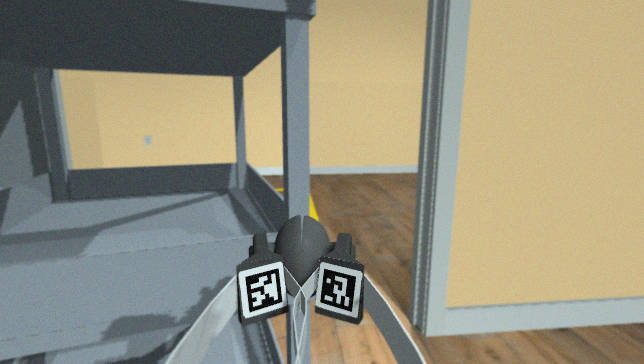

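execute_actions --actions '[{"r2":{"base":{"translate_m":-0.17},"joints":{"arm_m":0.0,"wrist_pitch_rad":-0.4,"gripper_m":0.04}}}]' --cameras '[]'

execute_actions --actions '[{"r2":{"base":{"rotate_rad":-1.57},"joints":{"wrist_yaw_rad":3.0}}}]' --cameras '[]'

execute_actions --actions '[{"r2":{"base":{"translate_m":0.62},"joints":{"lift_m":0.25}}}]' --cameras '[]'

execute_actions --actions '[{"r2":{"base":{"rotate_rad":-1.57}}}]' --cameras '["r2_nav_camera"]'

Scene clock: 444.07 s.
r1.base_odometry: x=-1.805 y=-2.260 heading=+3.104 (m, m, rad; r1's odometry frame)
r1.turned_by_wheels: +0.000 (rad since the last result)
r1.turned_by_imu: +0.000 (rad since the last result)
r1.base_tilt: forward=+0.1 right=-0.4 (deg)
r1.lidar_m: 0.94 0.97 1.32 1.33 1.37 1.86 4.82 4.89 0.80 0.54 0.56 0.76
r1.head_depth_mm: 731 3121 3226 914 912 1333 - / 440 486 3154 1195 1841 1386 - / 418 462 508 563 620 - - / 420 465 510 565 623 735 859 / 431 472 518 575 646 740 863 / 433 472 520 577 650 743 867 / 434 473 521 580 652 746 874
r1.base_status: not commanded
r1.joint_positions: lift_m=+0.780 arm_m=+0.111 wrist_yaw_rad=+0.105 wrist_pitch_rad=-0.023 wrist_roll_rad=+0.000 gripper_m=-0.019 head_pan_rad=-1.563 head_tilt_rad=-0.496
r1.joint_status: not commanded
r1.on_its_own: wrist_yaw_rad is held at +0.092, not at your +0.000, by its stall guard, which is not easing now
r1.motor_effort: left_wheel=+3(3) right_wheel=-7(7) lift_m=+29(29) arm_m=-6(6) wrist_yaw_rad=-12(12) wrist_pitch_rad=+8(8) wrist_roll_rad=+1(1) gripper_m=-17(18) head_pan_rad=-4(4) head_tilt_rad=-2(1) (%)
r1.hand_pose: x=+0.0053 y=-0.5099 z=+0.8886 quat_wxyz=(+0.707, +0.046, -0.705, +0.028) (m; r1's base frame)
r1.wrist_depth_mm: 194 189 182 109 172 - - / 200 194 189 113 177 - - / 208 202 195 117 183 - - / 215 208 202 122 188 - - / 225 218 210 124 194 574 458 / 233 226 220 128 199 420 400 / 243 236 225 213 211 466 -
r2.base_odometry: x=-3.159 y=+2.446 heading=+2.156 (m, m, rad; r2's odometry frame)
r2.turned_by_wheels: +0.000 (rad since the last result)
r2.turned_by_imu: +0.000 (rad since the last result)
r2.base_tilt: forward=+0.2 right=-0.1 (deg)
r2.lidar_m: 0.53 0.51 0.36 0.36 2.32 3.07 4.71 3.79 2.64 2.51 1.70 0.63
r2.head_depth_mm: 3446 3759 2958 2185 1587 1430 1223 / 3419 3769 2963 802 971 1363 1221 / 3415 3740 2811 850 1030 983 1145 / 3419 874 917 848 1008 953 1144 / 3410 797 753 806 1007 927 1121 / 3372 789 742 810 646 906 1073 / 3352 786 797 807 617 1138 1161
r2.base_status: done
r2.joint_positions: lift_m=+0.499 arm_m=+0.001 wrist_yaw_rad=+1.573 wrist_pitch_rad=-0.413 wrist_roll_rad=-0.009 gripper_m=+0.040 head_pan_rad=-0.007 head_tilt_rad=-0.605
r2.joint_status: all done
r2.motor_effort: left_wheel=+1(6) right_wheel=+1(4) lift_m=+48(48) arm_m=-2(2) wrist_yaw_rad=-3(4) wrist_pitch_rad=+6(9) wrist_roll_rad=-1(1) gripper_m=+0(96) head_pan_rad=+3(3) head_tilt_rad=+2(2) (%)
r2.hand_pose: x=+0.2036 y=-0.1458 z=+0.5131 quat_wxyz=(+0.594, +0.590, -0.383, +0.390) (m; r2's base frame)
r2.wrist_depth_mm: 625 867 917 638 - - - / 409 438 479 532 - - - / 450 996 - - - - - / 612 858 885 853 - - - / 645 689 714 697 926 924 941 / 676 626 - 760 781 779 786 / 639 655 679 679 659 684 688
pictures: none
No camera images: the call's "cameras" was empty. Leave "cameras" out to get every camera's image.

Scene clock: 447.50 s.
r1.base_odometry: x=-1.805 y=-2.260 heading=+3.104 (m, m, rad; r1's odometry frame)
r1.turned_by_wheels: +0.000 (rad since the last result)
r1.turned_by_imu: +0.000 (rad since the last result)
r1.base_tilt: forward=+0.2 right=-0.3 (deg)
r1.lidar_m: 0.94 0.97 1.32 1.33 1.37 1.86 4.82 4.88 3.55 0.54 0.56 0.76
r1.head_depth_mm: 730 3104 3274 2448 1076 1562 - / 439 486 3151 2331 921 1577 - / 419 463 508 564 620 - - / 420 465 509 565 623 735 861 / 432 472 518 576 647 739 861 / 434 473 520 578 649 743 867 / 434 474 522 580 653 747 872
r1.base_status: not commanded
r1.joint_positions: lift_m=+0.780 arm_m=+0.111 wrist_yaw_rad=+0.105 wrist_pitch_rad=-0.023 wrist_roll_rad=+0.000 gripper_m=-0.019 head_pan_rad=-1.563 head_tilt_rad=-0.496
r1.joint_status: not commanded
r1.on_its_own: wrist_yaw_rad is held at +0.092, not at your +0.000, by its stall guard, which is not easing now
r1.motor_effort: left_wheel=+3(4) right_wheel=-7(7) lift_m=+29(29) arm_m=-6(6) wrist_yaw_rad=-11(12) wrist_pitch_rad=+8(8) wrist_roll_rad=+1(1) gripper_m=-18(18) head_pan_rad=-5(4) head_tilt_rad=-1(2) (%)
r1.hand_pose: x=+0.0053 y=-0.5099 z=+0.8886 quat_wxyz=(+0.707, +0.046, -0.705, +0.028) (m; r1's base frame)
r1.wrist_depth_mm: 195 188 183 109 172 - - / 201 196 189 113 177 - - / 208 203 195 117 183 - - / 216 210 202 122 188 - - / 225 217 210 124 195 - - / 234 226 219 128 200 463 - / 243 235 225 213 211 576 -
r2.base_odometry: x=-3.159 y=+2.446 heading=+0.587 (m, m, rad; r2's odometry frame)
r2.turned_by_wheels: -1.570 (rad since the last result)
r2.turned_by_imu: -1.570 (rad since the last result)
r2.base_tilt: forward=+0.2 right=-0.1 (deg)
r2.lidar_m: 2.51 1.74 0.63 0.53 0.52 0.36 0.36 2.31 3.01 4.70 3.86 2.66
r2.head_depth_mm: 2156 2365 2629 2177 1731 1426 1223 / 2125 2362 2631 2174 1717 1427 1218 / 2104 2345 2582 2164 1730 1424 1219 / 2113 2332 2569 2158 1719 1418 1213 / 2080 2333 2551 2163 1719 1420 1214 / 2074 2312 2522 2136 1703 1417 1208 / 2071 2288 2502 2126 1700 1413 1203
r2.base_status: done
r2.joint_positions: lift_m=+0.499 arm_m=+0.001 wrist_yaw_rad=+2.997 wrist_pitch_rad=-0.413 wrist_roll_rad=-0.009 gripper_m=+0.040 head_pan_rad=-0.007 head_tilt_rad=-0.605
r2.joint_status: all done
r2.motor_effort: left_wheel=+2(7) right_wheel=-1(5) lift_m=+48(47) arm_m=-1(2) wrist_yaw_rad=+3(3) wrist_pitch_rad=+6(6) wrist_roll_rad=-1(1) gripper_m=+0(0) head_pan_rad=+3(3) head_tilt_rad=+2(2) (%)
r2.hand_pose: x=+0.0112 y=+0.0766 z=+0.5131 quat_wxyz=(+0.195, +0.697, +0.096, +0.683) (m; r2's base frame)
r2.wrist_depth_mm: - 924 560 631 - - - / 591 - 580 - - - - / 612 - - - - - - / 609 - 865 825 - - - / 585 815 719 873 930 935 933 / 563 752 - 776 782 769 783 / 550 661 661 670 662 679 680
pictures: none
No camera images: the call's "cameras" was empty. Leave "cameras" out to get every camera's image.

Scene clock: 452.40 s.
r1.base_odometry: x=-1.805 y=-2.260 heading=+3.104 (m, m, rad; r1's odometry frame)
r1.turned_by_wheels: +0.000 (rad since the last result)
r1.turned_by_imu: +0.000 (rad since the last result)
r1.base_tilt: forward=+0.1 right=-0.4 (deg)
r1.lidar_m: 0.94 0.97 1.32 1.33 1.37 1.86 4.82 4.90 3.55 0.54 0.56 0.76
r1.head_depth_mm: 2830 3106 3321 2455 1889 1572 - / 439 487 3133 1705 1663 1577 - / 419 462 509 562 619 - - / 421 463 510 565 623 737 859 / 432 471 518 575 646 740 861 / 433 472 520 577 650 744 868 / 434 474 523 580 652 747 874
r1.base_status: not commanded
r1.joint_positions: lift_m=+0.780 arm_m=+0.111 wrist_yaw_rad=+0.105 wrist_pitch_rad=-0.023 wrist_roll_rad=+0.000 gripper_m=-0.019 head_pan_rad=-1.563 head_tilt_rad=-0.496
r1.joint_status: not commanded
r1.on_its_own: wrist_yaw_rad is held at +0.092, not at your +0.000, by its stall guard, which is not easing now
r1.motor_effort: left_wheel=+3(3) right_wheel=-7(7) lift_m=+29(29) arm_m=-6(6) wrist_yaw_rad=-11(12) wrist_pitch_rad=+8(8) wrist_roll_rad=+1(1) gripper_m=-17(18) head_pan_rad=-4(4) head_tilt_rad=-1(1) (%)
r1.hand_pose: x=+0.0053 y=-0.5099 z=+0.8886 quat_wxyz=(+0.707, +0.046, -0.705, +0.028) (m; r1's base frame)
r1.wrist_depth_mm: 194 189 183 110 172 - - / 201 195 189 113 177 - - / 207 202 195 117 182 - - / 216 209 201 122 189 - - / 225 218 210 124 194 - - / 234 226 218 128 200 - - / 243 235 225 213 212 - -
r2.base_odometry: x=-2.643 y=+2.789 heading=+0.587 (m, m, rad; r2's odometry frame)
r2.turned_by_wheels: +0.000 (rad since the last result)
r2.turned_by_imu: +0.003 (rad since the last result)
r2.base_tilt: forward=+0.2 right=-0.1 (deg)
r2.lidar_m: 1.88 1.80 1.25 1.16 0.76 0.81 0.98 2.95 3.86 4.66 2.88 1.99
r2.head_depth_mm: 1619 1781 2000 2161 1723 1426 1221 / 1599 1770 1982 2140 1724 1431 1222 / 1579 1759 1988 2136 1717 1425 1219 / 1572 1754 1965 2095 1730 1424 1211 / 1565 1734 1955 2098 1715 1417 1209 / 1555 1724 1936 2084 1697 1416 1207 / 1549 1719 1907 2078 1696 1417 1214
r2.base_status: done
r2.joint_positions: lift_m=+0.251 arm_m=+0.001 wrist_yaw_rad=+2.998 wrist_pitch_rad=-0.414 wrist_roll_rad=-0.009 gripper_m=+0.040 head_pan_rad=-0.007 head_tilt_rad=-0.605
r2.joint_status: all done
r2.motor_effort: left_wheel=+1(9) right_wheel=-1(6) lift_m=+15(42) arm_m=-1(2) wrist_yaw_rad=+1(3) wrist_pitch_rad=+6(6) wrist_roll_rad=-1(1) gripper_m=+0(1) head_pan_rad=+4(3) head_tilt_rad=+2(2) (%)
r2.hand_pose: x=+0.0109 y=+0.0765 z=+0.2641 quat_wxyz=(+0.195, +0.697, +0.097, +0.683) (m; r2's base frame)
r2.wrist_depth_mm: 968 - - - - - - / 760 - - - - - - / 862 - 884 897 915 919 904 / 653 - 687 682 691 704 700 / 548 542 584 564 562 567 572 / 472 - - - 465 478 485 / - - - - 406 413 414
pictures: none
No camera images: the call's "cameras" was empty. Leave "cameras" out to get every camera's image.

Scene clock: 454.57 s.
r1.base_odometry: x=-1.805 y=-2.260 heading=+3.104 (m, m, rad; r1's odometry frame)
r1.turned_by_wheels: +0.000 (rad since the last result)
r1.turned_by_imu: +0.000 (rad since the last result)
r1.base_tilt: forward=+0.0 right=-0.4 (deg)
r1.lidar_m: 0.94 0.97 1.32 1.33 1.37 1.86 4.81 4.89 3.55 0.54 0.56 0.76
r1.head_depth_mm: 2854 3093 3338 2461 1878 1567 - / 439 486 3103 2360 1765 1569 - / 419 463 508 562 620 - - / 421 464 509 563 623 736 856 / 432 470 518 576 646 738 864 / 433 473 520 578 650 743 865 / 434 473 521 580 652 747 873
r1.base_status: not commanded
r1.joint_positions: lift_m=+0.780 arm_m=+0.111 wrist_yaw_rad=+0.105 wrist_pitch_rad=-0.023 wrist_roll_rad=+0.000 gripper_m=-0.019 head_pan_rad=-1.563 head_tilt_rad=-0.496
r1.joint_status: not commanded
r1.on_its_own: wrist_yaw_rad is held at +0.092, not at your +0.000, by its stall guard, which is not easing now
r1.motor_effort: left_wheel=+3(3) right_wheel=-7(7) lift_m=+29(29) arm_m=-6(6) wrist_yaw_rad=-12(12) wrist_pitch_rad=+8(8) wrist_roll_rad=+1(1) gripper_m=-18(18) head_pan_rad=-5(5) head_tilt_rad=-2(2) (%)
r1.hand_pose: x=+0.0053 y=-0.5099 z=+0.8886 quat_wxyz=(+0.707, +0.046, -0.705, +0.028) (m; r1's base frame)
r1.wrist_depth_mm: 193 188 182 109 171 - - / 201 195 189 113 176 - - / 208 203 195 118 183 - - / 216 210 202 122 189 - - / 224 218 210 124 195 - - / 233 226 219 128 200 - - / 244 236 224 213 211 - -
r2.base_odometry: x=-2.643 y=+2.789 heading=-0.983 (m, m, rad; r2's odometry frame)
r2.turned_by_wheels: -1.570 (rad since the last result)
r2.turned_by_imu: -1.561 (rad since the last result)
r2.base_tilt: forward=+0.1 right=-0.1 (deg)
r2.lidar_m: 4.67 2.90 2.00 1.88 1.82 1.25 1.16 0.75 0.81 0.98 2.95 3.81
r2.head_depth_mm: - - 2982 2183 1725 1430 1222 / - - 2945 2185 1719 1433 1219 / - - 2954 2162 1727 1420 1219 / - - 2941 2161 1702 1420 1213 / 3897 - 2898 2159 1710 1422 1210 / 3853 - 2884 2133 1706 1416 1208 / 3848 - 2890 2137 1711 1411 1206
r2.base_status: done
r2.joint_positions: lift_m=+0.251 arm_m=+0.001 wrist_yaw_rad=+2.998 wrist_pitch_rad=-0.414 wrist_roll_rad=-0.009 gripper_m=+0.040 head_pan_rad=-0.007 head_tilt_rad=-0.605
r2.joint_status: not commanded
r2.motor_effort: left_wheel=+1(12) right_wheel=-1(8) lift_m=+15(15) arm_m=-1(1) wrist_yaw_rad=+1(1) wrist_pitch_rad=+6(6) wrist_roll_rad=-1(1) gripper_m=+0(0) head_pan_rad=+3(3) head_tilt_rad=+2(2) (%)
r2.hand_pose: x=+0.0109 y=+0.0765 z=+0.2641 quat_wxyz=(+0.195, +0.697, +0.097, +0.683) (m; r2's base frame)
r2.wrist_depth_mm: - - - - - - - / - - - - - - - / 846 - 893 888 915 915 931 / 661 - 675 691 690 699 718 / 544 541 575 556 572 571 570 / 475 - - - 481 476 478 / - - - - 406 408 412
pictures: r2_nav_camera (sideways: a quarter turn counterclockwise sets it upright)
camera_calibration (this result's frames):
r2_nav_camera: T_world_to_cam=[[0.567918, -0.00496147, 0.82307, -1.02775], [-0.0170859, -0.999837, 0.00576223, 0.0439939], [0.822908, -0.0173354, -0.56791, 0.684608], [0, 0, 0, 1]] pos_world=[0.0210599, 0.0507556, 1.23445]
Images, in order (width x height): r2_nav_camera 672x504.

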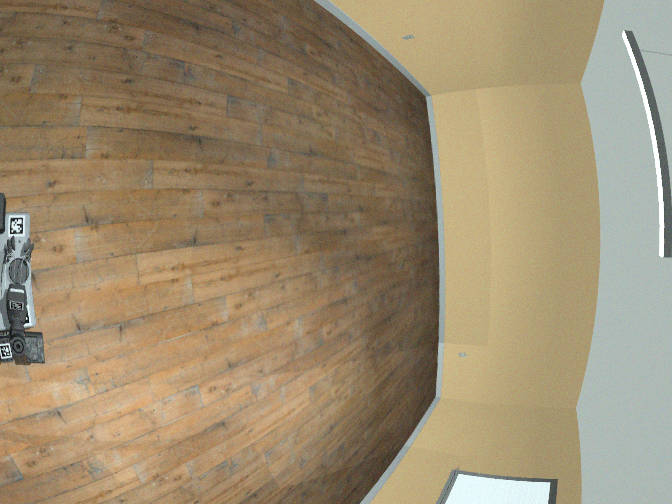

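execute_actions --actions '[{"r2":{"base":{"translate_m":-0.62},"joints":{"head_pan_rad":-1.57,"head_tilt_rad":-0.7}}}]' --cameras '[]'

execute_actions --actions '[{"r2":{"base":{"rotate_rad":-0.7},"joints":{"lift_m":0.5}}}]' --cameras '["r2_head_camera","r2_nav_camera"]'

Scene clock: 458.40 s.
r1.base_odometry: x=-1.805 y=-2.260 heading=+3.104 (m, m, rad; r1's odometry frame)
r1.turned_by_wheels: +0.000 (rad since the last result)
r1.turned_by_imu: +0.000 (rad since the last result)
r1.base_tilt: forward=+0.1 right=-0.4 (deg)
r1.lidar_m: 0.94 0.97 1.32 1.33 1.37 1.87 4.81 4.91 3.53 0.54 0.56 0.76
r1.head_depth_mm: 2879 3107 3311 2462 1884 1571 - / 439 487 3117 2348 1833 1571 - / 419 462 507 562 620 - - / 421 465 510 564 624 736 859 / 432 472 518 576 648 740 861 / 433 472 519 578 649 745 870 / 434 474 521 580 652 746 873
r1.base_status: not commanded
r1.joint_positions: lift_m=+0.780 arm_m=+0.111 wrist_yaw_rad=+0.105 wrist_pitch_rad=-0.023 wrist_roll_rad=+0.000 gripper_m=-0.019 head_pan_rad=-1.563 head_tilt_rad=-0.496
r1.joint_status: not commanded
r1.on_its_own: wrist_yaw_rad is held at +0.092, not at your +0.000, by its stall guard, which is not easing now
r1.motor_effort: left_wheel=+3(3) right_wheel=-7(7) lift_m=+29(29) arm_m=-6(6) wrist_yaw_rad=-12(12) wrist_pitch_rad=+8(8) wrist_roll_rad=+1(1) gripper_m=-18(18) head_pan_rad=-4(4) head_tilt_rad=-3(1) (%)
r1.hand_pose: x=+0.0053 y=-0.5099 z=+0.8886 quat_wxyz=(+0.707, +0.046, -0.705, +0.028) (m; r1's base frame)
r1.wrist_depth_mm: 195 188 182 109 171 - - / 200 195 188 113 177 - - / 207 202 195 117 183 - - / 216 209 202 122 189 - - / 225 216 210 124 195 - - / 233 226 219 128 200 - - / 244 236 226 213 212 - -
r2.base_odometry: x=-2.986 y=+3.305 heading=-0.983 (m, m, rad; r2's odometry frame)
r2.turned_by_wheels: +0.000 (rad since the last result)
r2.turned_by_imu: -0.001 (rad since the last result)
r2.base_tilt: forward=+0.2 right=-0.2 (deg)
r2.lidar_m: 5.28 2.83 1.95 1.83 0.85 0.59 0.54 3.58 0.49 0.43 1.04 3.87
r2.head_depth_mm: 855 642 696 744 991 1154 1172 / 850 675 735 756 965 1055 1150 / 856 919 806 755 941 899 1132 / 852 961 930 752 633 858 1108 / 847 954 921 713 1299 1315 1167 / 842 952 1035 1258 1468 1339 1166 / 839 944 1073 1247 1462 1339 1164
r2.base_status: done
r2.joint_positions: lift_m=+0.251 arm_m=+0.001 wrist_yaw_rad=+2.998 wrist_pitch_rad=-0.414 wrist_roll_rad=-0.009 gripper_m=+0.040 head_pan_rad=-1.563 head_tilt_rad=-0.691
r2.joint_status: all done
r2.motor_effort: left_wheel=+2(7) right_wheel=-1(9) lift_m=+15(15) arm_m=-2(2) wrist_yaw_rad=+1(2) wrist_pitch_rad=+6(6) wrist_roll_rad=-1(1) gripper_m=+0(0) head_pan_rad=-4(41) head_tilt_rad=-4(12) (%)
r2.hand_pose: x=+0.0109 y=+0.0765 z=+0.2641 quat_wxyz=(+0.195, +0.697, +0.097, +0.683) (m; r2's base frame)
r2.wrist_depth_mm: 967 - - - - - - / 947 - - - - - - / 840 - 900 880 887 932 942 / 672 - 677 686 700 697 713 / 548 535 573 562 564 565 578 / 477 - - - 474 476 478 / - - - - 407 412 415
pictures: none
No camera images: the call's "cameras" was empty. Leave "cameras" out to get every camera's image.

Scene clock: 461.50 s.
r1.base_odometry: x=-1.805 y=-2.260 heading=+3.104 (m, m, rad; r1's odometry frame)
r1.turned_by_wheels: +0.000 (rad since the last result)
r1.turned_by_imu: +0.000 (rad since the last result)
r1.base_tilt: forward=+0.1 right=-0.4 (deg)
r1.lidar_m: 0.94 0.97 1.32 1.33 1.38 1.87 4.83 4.88 3.55 0.54 0.56 0.76
r1.head_depth_mm: 2866 3094 3294 2468 1884 1562 - / 440 487 3171 2363 1838 1572 - / 419 463 508 562 619 - - / 420 464 510 564 623 736 858 / 431 471 518 575 646 739 862 / 434 472 520 578 651 744 869 / 434 474 523 580 652 744 872
r1.base_status: not commanded
r1.joint_positions: lift_m=+0.780 arm_m=+0.111 wrist_yaw_rad=+0.105 wrist_pitch_rad=-0.023 wrist_roll_rad=+0.000 gripper_m=-0.019 head_pan_rad=-1.563 head_tilt_rad=-0.496
r1.joint_status: not commanded
r1.on_its_own: wrist_yaw_rad is held at +0.092, not at your +0.000, by its stall guard, which is not easing now
r1.motor_effort: left_wheel=+3(3) right_wheel=-7(7) lift_m=+29(29) arm_m=-6(6) wrist_yaw_rad=-12(11) wrist_pitch_rad=+8(8) wrist_roll_rad=+1(1) gripper_m=-18(18) head_pan_rad=-4(5) head_tilt_rad=-1(1) (%)
r1.hand_pose: x=+0.0053 y=-0.5099 z=+0.8886 quat_wxyz=(+0.707, +0.046, -0.705, +0.028) (m; r1's base frame)
r1.wrist_depth_mm: 195 189 182 109 172 - - / 201 194 189 113 177 - - / 208 201 195 118 182 - - / 217 210 202 122 189 - - / 225 217 210 124 194 - - / 234 226 219 128 199 - - / 244 235 226 212 210 - -
r2.base_odometry: x=-2.986 y=+3.305 heading=-1.683 (m, m, rad; r2's odometry frame)
r2.turned_by_wheels: -0.700 (rad since the last result)
r2.turned_by_imu: -0.696 (rad since the last result)
r2.base_tilt: forward=+0.2 right=-0.1 (deg)
r2.lidar_m: 3.41 5.29 3.70 2.13 1.84 1.10 0.64 0.54 0.54 0.57 0.43 0.54
r2.head_depth_mm: 3295 3389 2488 1943 1589 1355 1153 / 3591 3395 2488 1942 1592 1356 1173 / 3764 3428 2485 1940 1590 1351 1173 / 3439 3426 909 1127 1292 1316 1165 / 3158 3260 943 1126 1035 1245 1172 / 2882 663 717 709 1006 915 1095 / 952 639 698 747 936 857 969
r2.base_status: done
r2.joint_positions: lift_m=+0.499 arm_m=+0.001 wrist_yaw_rad=+2.998 wrist_pitch_rad=-0.414 wrist_roll_rad=-0.009 gripper_m=+0.040 head_pan_rad=-1.563 head_tilt_rad=-0.692
r2.joint_status: all done
r2.motor_effort: left_wheel=+1(11) right_wheel=-1(9) lift_m=+48(48) arm_m=-2(2) wrist_yaw_rad=+2(2) wrist_pitch_rad=+6(6) wrist_roll_rad=-1(1) gripper_m=+0(0) head_pan_rad=-2(3) head_tilt_rad=-4(3) (%)
r2.hand_pose: x=+0.0109 y=+0.0765 z=+0.5128 quat_wxyz=(+0.195, +0.697, +0.097, +0.683) (m; r2's base frame)
r2.wrist_depth_mm: - - - - - - - / - - - - - - - / - - - - - - - / - - - - - - - / 904 892 952 905 940 955 944 / 770 776 - 769 787 788 797 / 663 665 665 667 675 677 680
pictures: r2_head_camera (sideways: a quarter turn clockwise sets it upright), r2_nav_camera (sideways: a quarter turn counterclockwise sets it upright)
camera_calibration (this result's frames):
r2_head_camera: T_world_to_cam=[[-0.0355937, 0.6766, -0.73549, 0.976858], [0.99902, 0.0434556, -0.00837098, 0.00562596], [0.0262974, -0.735068, -0.677484, 0.845452], [0, 0, 0, 1]] pos_world=[0.00691635, -0.0397215, 1.2913]
r2_nav_camera: T_world_to_cam=[[0.00381543, -0.637232, 0.770663, -0.955989], [-0.999976, 0.00203393, 0.00663251, 0.0488573], [-0.00579392, -0.770669, -0.637209, 0.779814], [0, 0, 0, 1]] pos_world=[0.0570218, -0.00830785, 1.23333]
Images, in order (width x height): r2_head_camera 896x504, r2_nav_camera 672x504.

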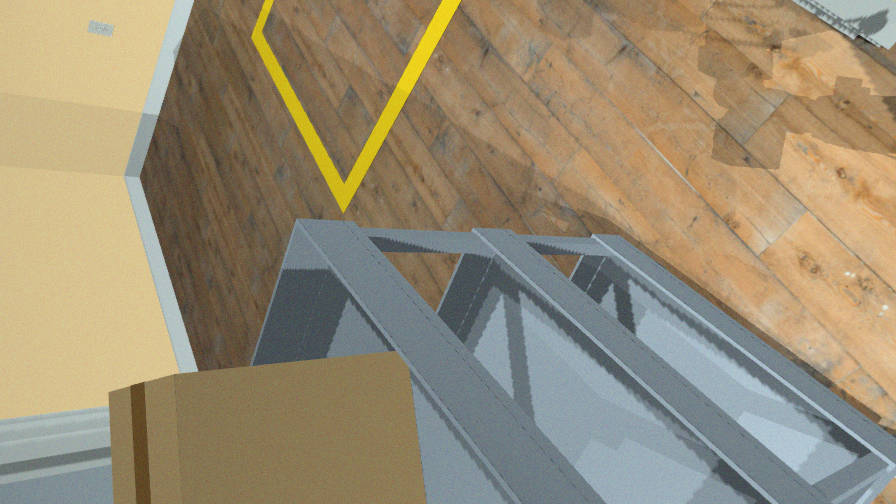

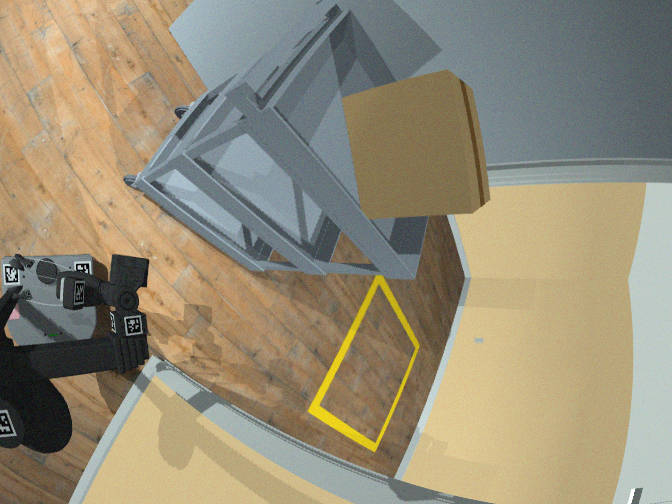

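execute_actions --actions '[{"r2":{"joints":{"wrist_yaw_rad":0.01,"gripper_m":0.04}}}]' --cameras '[]'

execute_actions --actions '[{"r2":{"joints":{"wrist_pitch_rad":0.0,"gripper_m":0.12}}}]' --cameras '["r2_wrist_camera","r2_head_camera"]'

Scene clock: 464.30 s.
r1.base_odometry: x=-1.805 y=-2.260 heading=+3.104 (m, m, rad; r1's odometry frame)
r1.turned_by_wheels: +0.000 (rad since the last result)
r1.turned_by_imu: +0.000 (rad since the last result)
r1.base_tilt: forward=+0.1 right=-0.4 (deg)
r1.lidar_m: 0.94 0.97 1.32 1.33 1.37 1.86 4.83 4.90 3.56 0.54 0.56 0.76
r1.head_depth_mm: 2841 3117 3294 2451 1883 1575 - / 439 486 3139 2357 1830 1570 - / 419 463 507 563 620 - - / 421 465 509 565 623 737 858 / 432 470 518 576 647 738 862 / 433 473 519 578 649 741 866 / 435 474 522 578 652 747 871
r1.base_status: not commanded
r1.joint_positions: lift_m=+0.780 arm_m=+0.111 wrist_yaw_rad=+0.105 wrist_pitch_rad=-0.023 wrist_roll_rad=+0.000 gripper_m=-0.019 head_pan_rad=-1.563 head_tilt_rad=-0.496
r1.joint_status: not commanded
r1.on_its_own: wrist_yaw_rad is held at +0.092, not at your +0.000, by its stall guard, which is not easing now
r1.motor_effort: left_wheel=+3(3) right_wheel=-7(7) lift_m=+29(29) arm_m=-6(6) wrist_yaw_rad=-12(12) wrist_pitch_rad=+8(8) wrist_roll_rad=+1(1) gripper_m=-18(18) head_pan_rad=-5(4) head_tilt_rad=-2(2) (%)
r1.hand_pose: x=+0.0053 y=-0.5099 z=+0.8886 quat_wxyz=(+0.707, +0.046, -0.705, +0.028) (m; r1's base frame)
r1.wrist_depth_mm: 194 188 182 110 171 - - / 201 195 188 113 177 - - / 208 202 195 118 183 - - / 216 209 202 122 188 - - / 225 218 210 124 195 - - / 234 226 219 128 200 - - / 244 234 224 213 210 - -
r2.base_odometry: x=-2.986 y=+3.305 heading=-1.683 (m, m, rad; r2's odometry frame)
r2.turned_by_wheels: +0.000 (rad since the last result)
r2.turned_by_imu: +0.001 (rad since the last result)
r2.base_tilt: forward=+0.1 right=-0.1 (deg)
r2.lidar_m: 3.41 5.28 3.70 2.13 1.83 1.11 0.64 0.54 0.54 0.57 0.43 0.54
r2.head_depth_mm: 3275 3422 2489 1945 1593 1353 1154 / 3566 3459 2459 1939 1593 1349 1170 / 3736 3407 2459 1935 1598 1348 1172 / 3445 3371 908 1127 1288 1320 1191 / 3176 3278 940 1129 1043 1240 1170 / 2881 662 718 710 1006 914 1098 / 949 637 699 747 932 856 970
r2.base_status: not commanded
r2.joint_positions: lift_m=+0.499 arm_m=+0.001 wrist_yaw_rad=+0.013 wrist_pitch_rad=-0.414 wrist_roll_rad=-0.009 gripper_m=+0.040 head_pan_rad=-1.563 head_tilt_rad=-0.692
r2.joint_status: all done
r2.motor_effort: left_wheel=+1(1) right_wheel=-1(1) lift_m=+48(48) arm_m=-1(1) wrist_yaw_rad=-4(6) wrist_pitch_rad=+6(6) wrist_roll_rad=-1(1) gripper_m=+0(0) head_pan_rad=-3(4) head_tilt_rad=-4(4) (%)
r2.hand_pose: x=-0.0185 y=-0.3709 z=+0.5128 quat_wxyz=(+0.696, +0.151, -0.688, -0.141) (m; r2's base frame)
r2.wrist_depth_mm: 616 708 656 - - - - / 511 338 412 - - - - / 268 325 - - - - - / 276 783 825 - - - - / 653 702 722 861 931 930 963 / 587 586 - 783 794 793 786 / 504 509 648 660 684 673 642
pictures: none
No camera images: the call's "cameras" was empty. Leave "cameras" out to get every camera's image.

Scene clock: 465.60 s.
r1.base_odometry: x=-1.805 y=-2.260 heading=+3.104 (m, m, rad; r1's odometry frame)
r1.turned_by_wheels: +0.000 (rad since the last result)
r1.turned_by_imu: +0.000 (rad since the last result)
r1.base_tilt: forward=+0.1 right=-0.4 (deg)
r1.lidar_m: 0.94 0.97 1.32 1.33 1.37 1.86 4.82 4.90 3.55 0.54 0.56 0.76
r1.head_depth_mm: 2837 3085 3342 2471 1884 1563 - / 438 486 3141 2359 1828 1571 - / 419 463 507 562 620 - - / 420 465 510 565 623 736 861 / 431 471 518 577 647 739 863 / 433 472 520 578 649 743 866 / 434 474 522 579 652 746 872
r1.base_status: not commanded
r1.joint_positions: lift_m=+0.780 arm_m=+0.111 wrist_yaw_rad=+0.105 wrist_pitch_rad=-0.023 wrist_roll_rad=+0.000 gripper_m=-0.019 head_pan_rad=-1.563 head_tilt_rad=-0.496
r1.joint_status: not commanded
r1.on_its_own: wrist_yaw_rad is held at +0.092, not at your +0.000, by its stall guard, which is not easing now
r1.motor_effort: left_wheel=+3(3) right_wheel=-7(7) lift_m=+29(29) arm_m=-6(6) wrist_yaw_rad=-12(12) wrist_pitch_rad=+8(8) wrist_roll_rad=+1(1) gripper_m=-17(19) head_pan_rad=-5(4) head_tilt_rad=-2(1) (%)
r1.hand_pose: x=+0.0053 y=-0.5099 z=+0.8886 quat_wxyz=(+0.707, +0.046, -0.705, +0.028) (m; r1's base frame)
r1.wrist_depth_mm: 194 189 183 109 171 - - / 201 195 189 113 177 - - / 208 201 195 118 182 - - / 216 209 202 122 187 - - / 226 218 210 124 195 - - / 232 225 219 128 200 - - / 243 235 225 213 211 - -
r2.base_odometry: x=-2.986 y=+3.305 heading=-1.683 (m, m, rad; r2's odometry frame)
r2.turned_by_wheels: +0.000 (rad since the last result)
r2.turned_by_imu: +0.000 (rad since the last result)
r2.base_tilt: forward=+0.1 right=-0.1 (deg)
r2.lidar_m: 3.40 5.29 3.68 2.12 1.83 1.11 0.64 0.54 0.54 0.57 0.43 0.53
r2.head_depth_mm: 3284 3400 2511 1941 1596 1351 1150 / 3583 3429 2486 1941 1597 1351 1171 / 3730 3434 2479 1933 1593 1353 1179 / 3410 3417 909 1124 1291 1317 1204 / 3198 3314 945 1124 1037 1217 1169 / 2865 664 719 709 1005 915 1092 / 953 639 699 747 935 855 969
r2.base_status: not commanded
r2.joint_positions: lift_m=+0.499 arm_m=+0.001 wrist_yaw_rad=+0.013 wrist_pitch_rad=-0.026 wrist_roll_rad=-0.009 gripper_m=+0.120 head_pan_rad=-1.563 head_tilt_rad=-0.692
r2.joint_status: all done
r2.motor_effort: left_wheel=+1(1) right_wheel=-1(1) lift_m=+48(48) arm_m=-2(1) wrist_yaw_rad=-4(5) wrist_pitch_rad=+11(11) wrist_roll_rad=-1(1) gripper_m=+0(98) head_pan_rad=-4(3) head_tilt_rad=-4(4) (%)
r2.hand_pose: x=-0.0181 y=-0.4016 z=+0.6072 quat_wxyz=(+0.711, +0.014, -0.703, -0.005) (m; r2's base frame)
r2.wrist_depth_mm: 402 399 440 - - - - / 659 762 - - - - - / 680 787 - - - - - / 673 770 751 - - - - / 561 610 457 - - - - / 285 - 860 - - - - / 263 731 752 971 - - -
pictures: r2_head_camera (sideways: a quarter turn clockwise sets it upright), r2_wrist_camera
camera_calibration (this result's frames):
r2_head_camera: T_world_to_cam=[[-0.035594, 0.6766, -0.73549, 0.976858], [0.99902, 0.043456, -0.00837098, 0.00562597], [0.0262977, -0.735068, -0.677484, 0.845452], [0, 0, 0, 1]] pos_world=[0.00691637, -0.0397215, 1.2913]
r2_wrist_camera: T_world_to_cam=[[-0.999097, 0.0366483, 0.021478, -0.0266109], [-0.0143747, 0.184101, -0.982802, 0.707845], [-0.0399721, -0.982224, -0.183408, -0.11677], [0, 0, 0, 1]] pos_world=[-0.0210794, -0.244034, 0.674827]
Images, in order (width x height): r2_head_camera 896x504, r2_wrist_camera 644x364.

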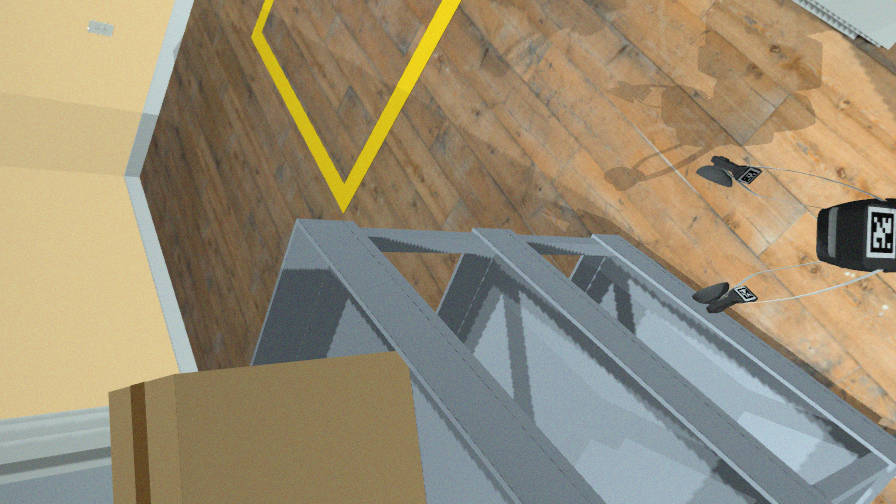

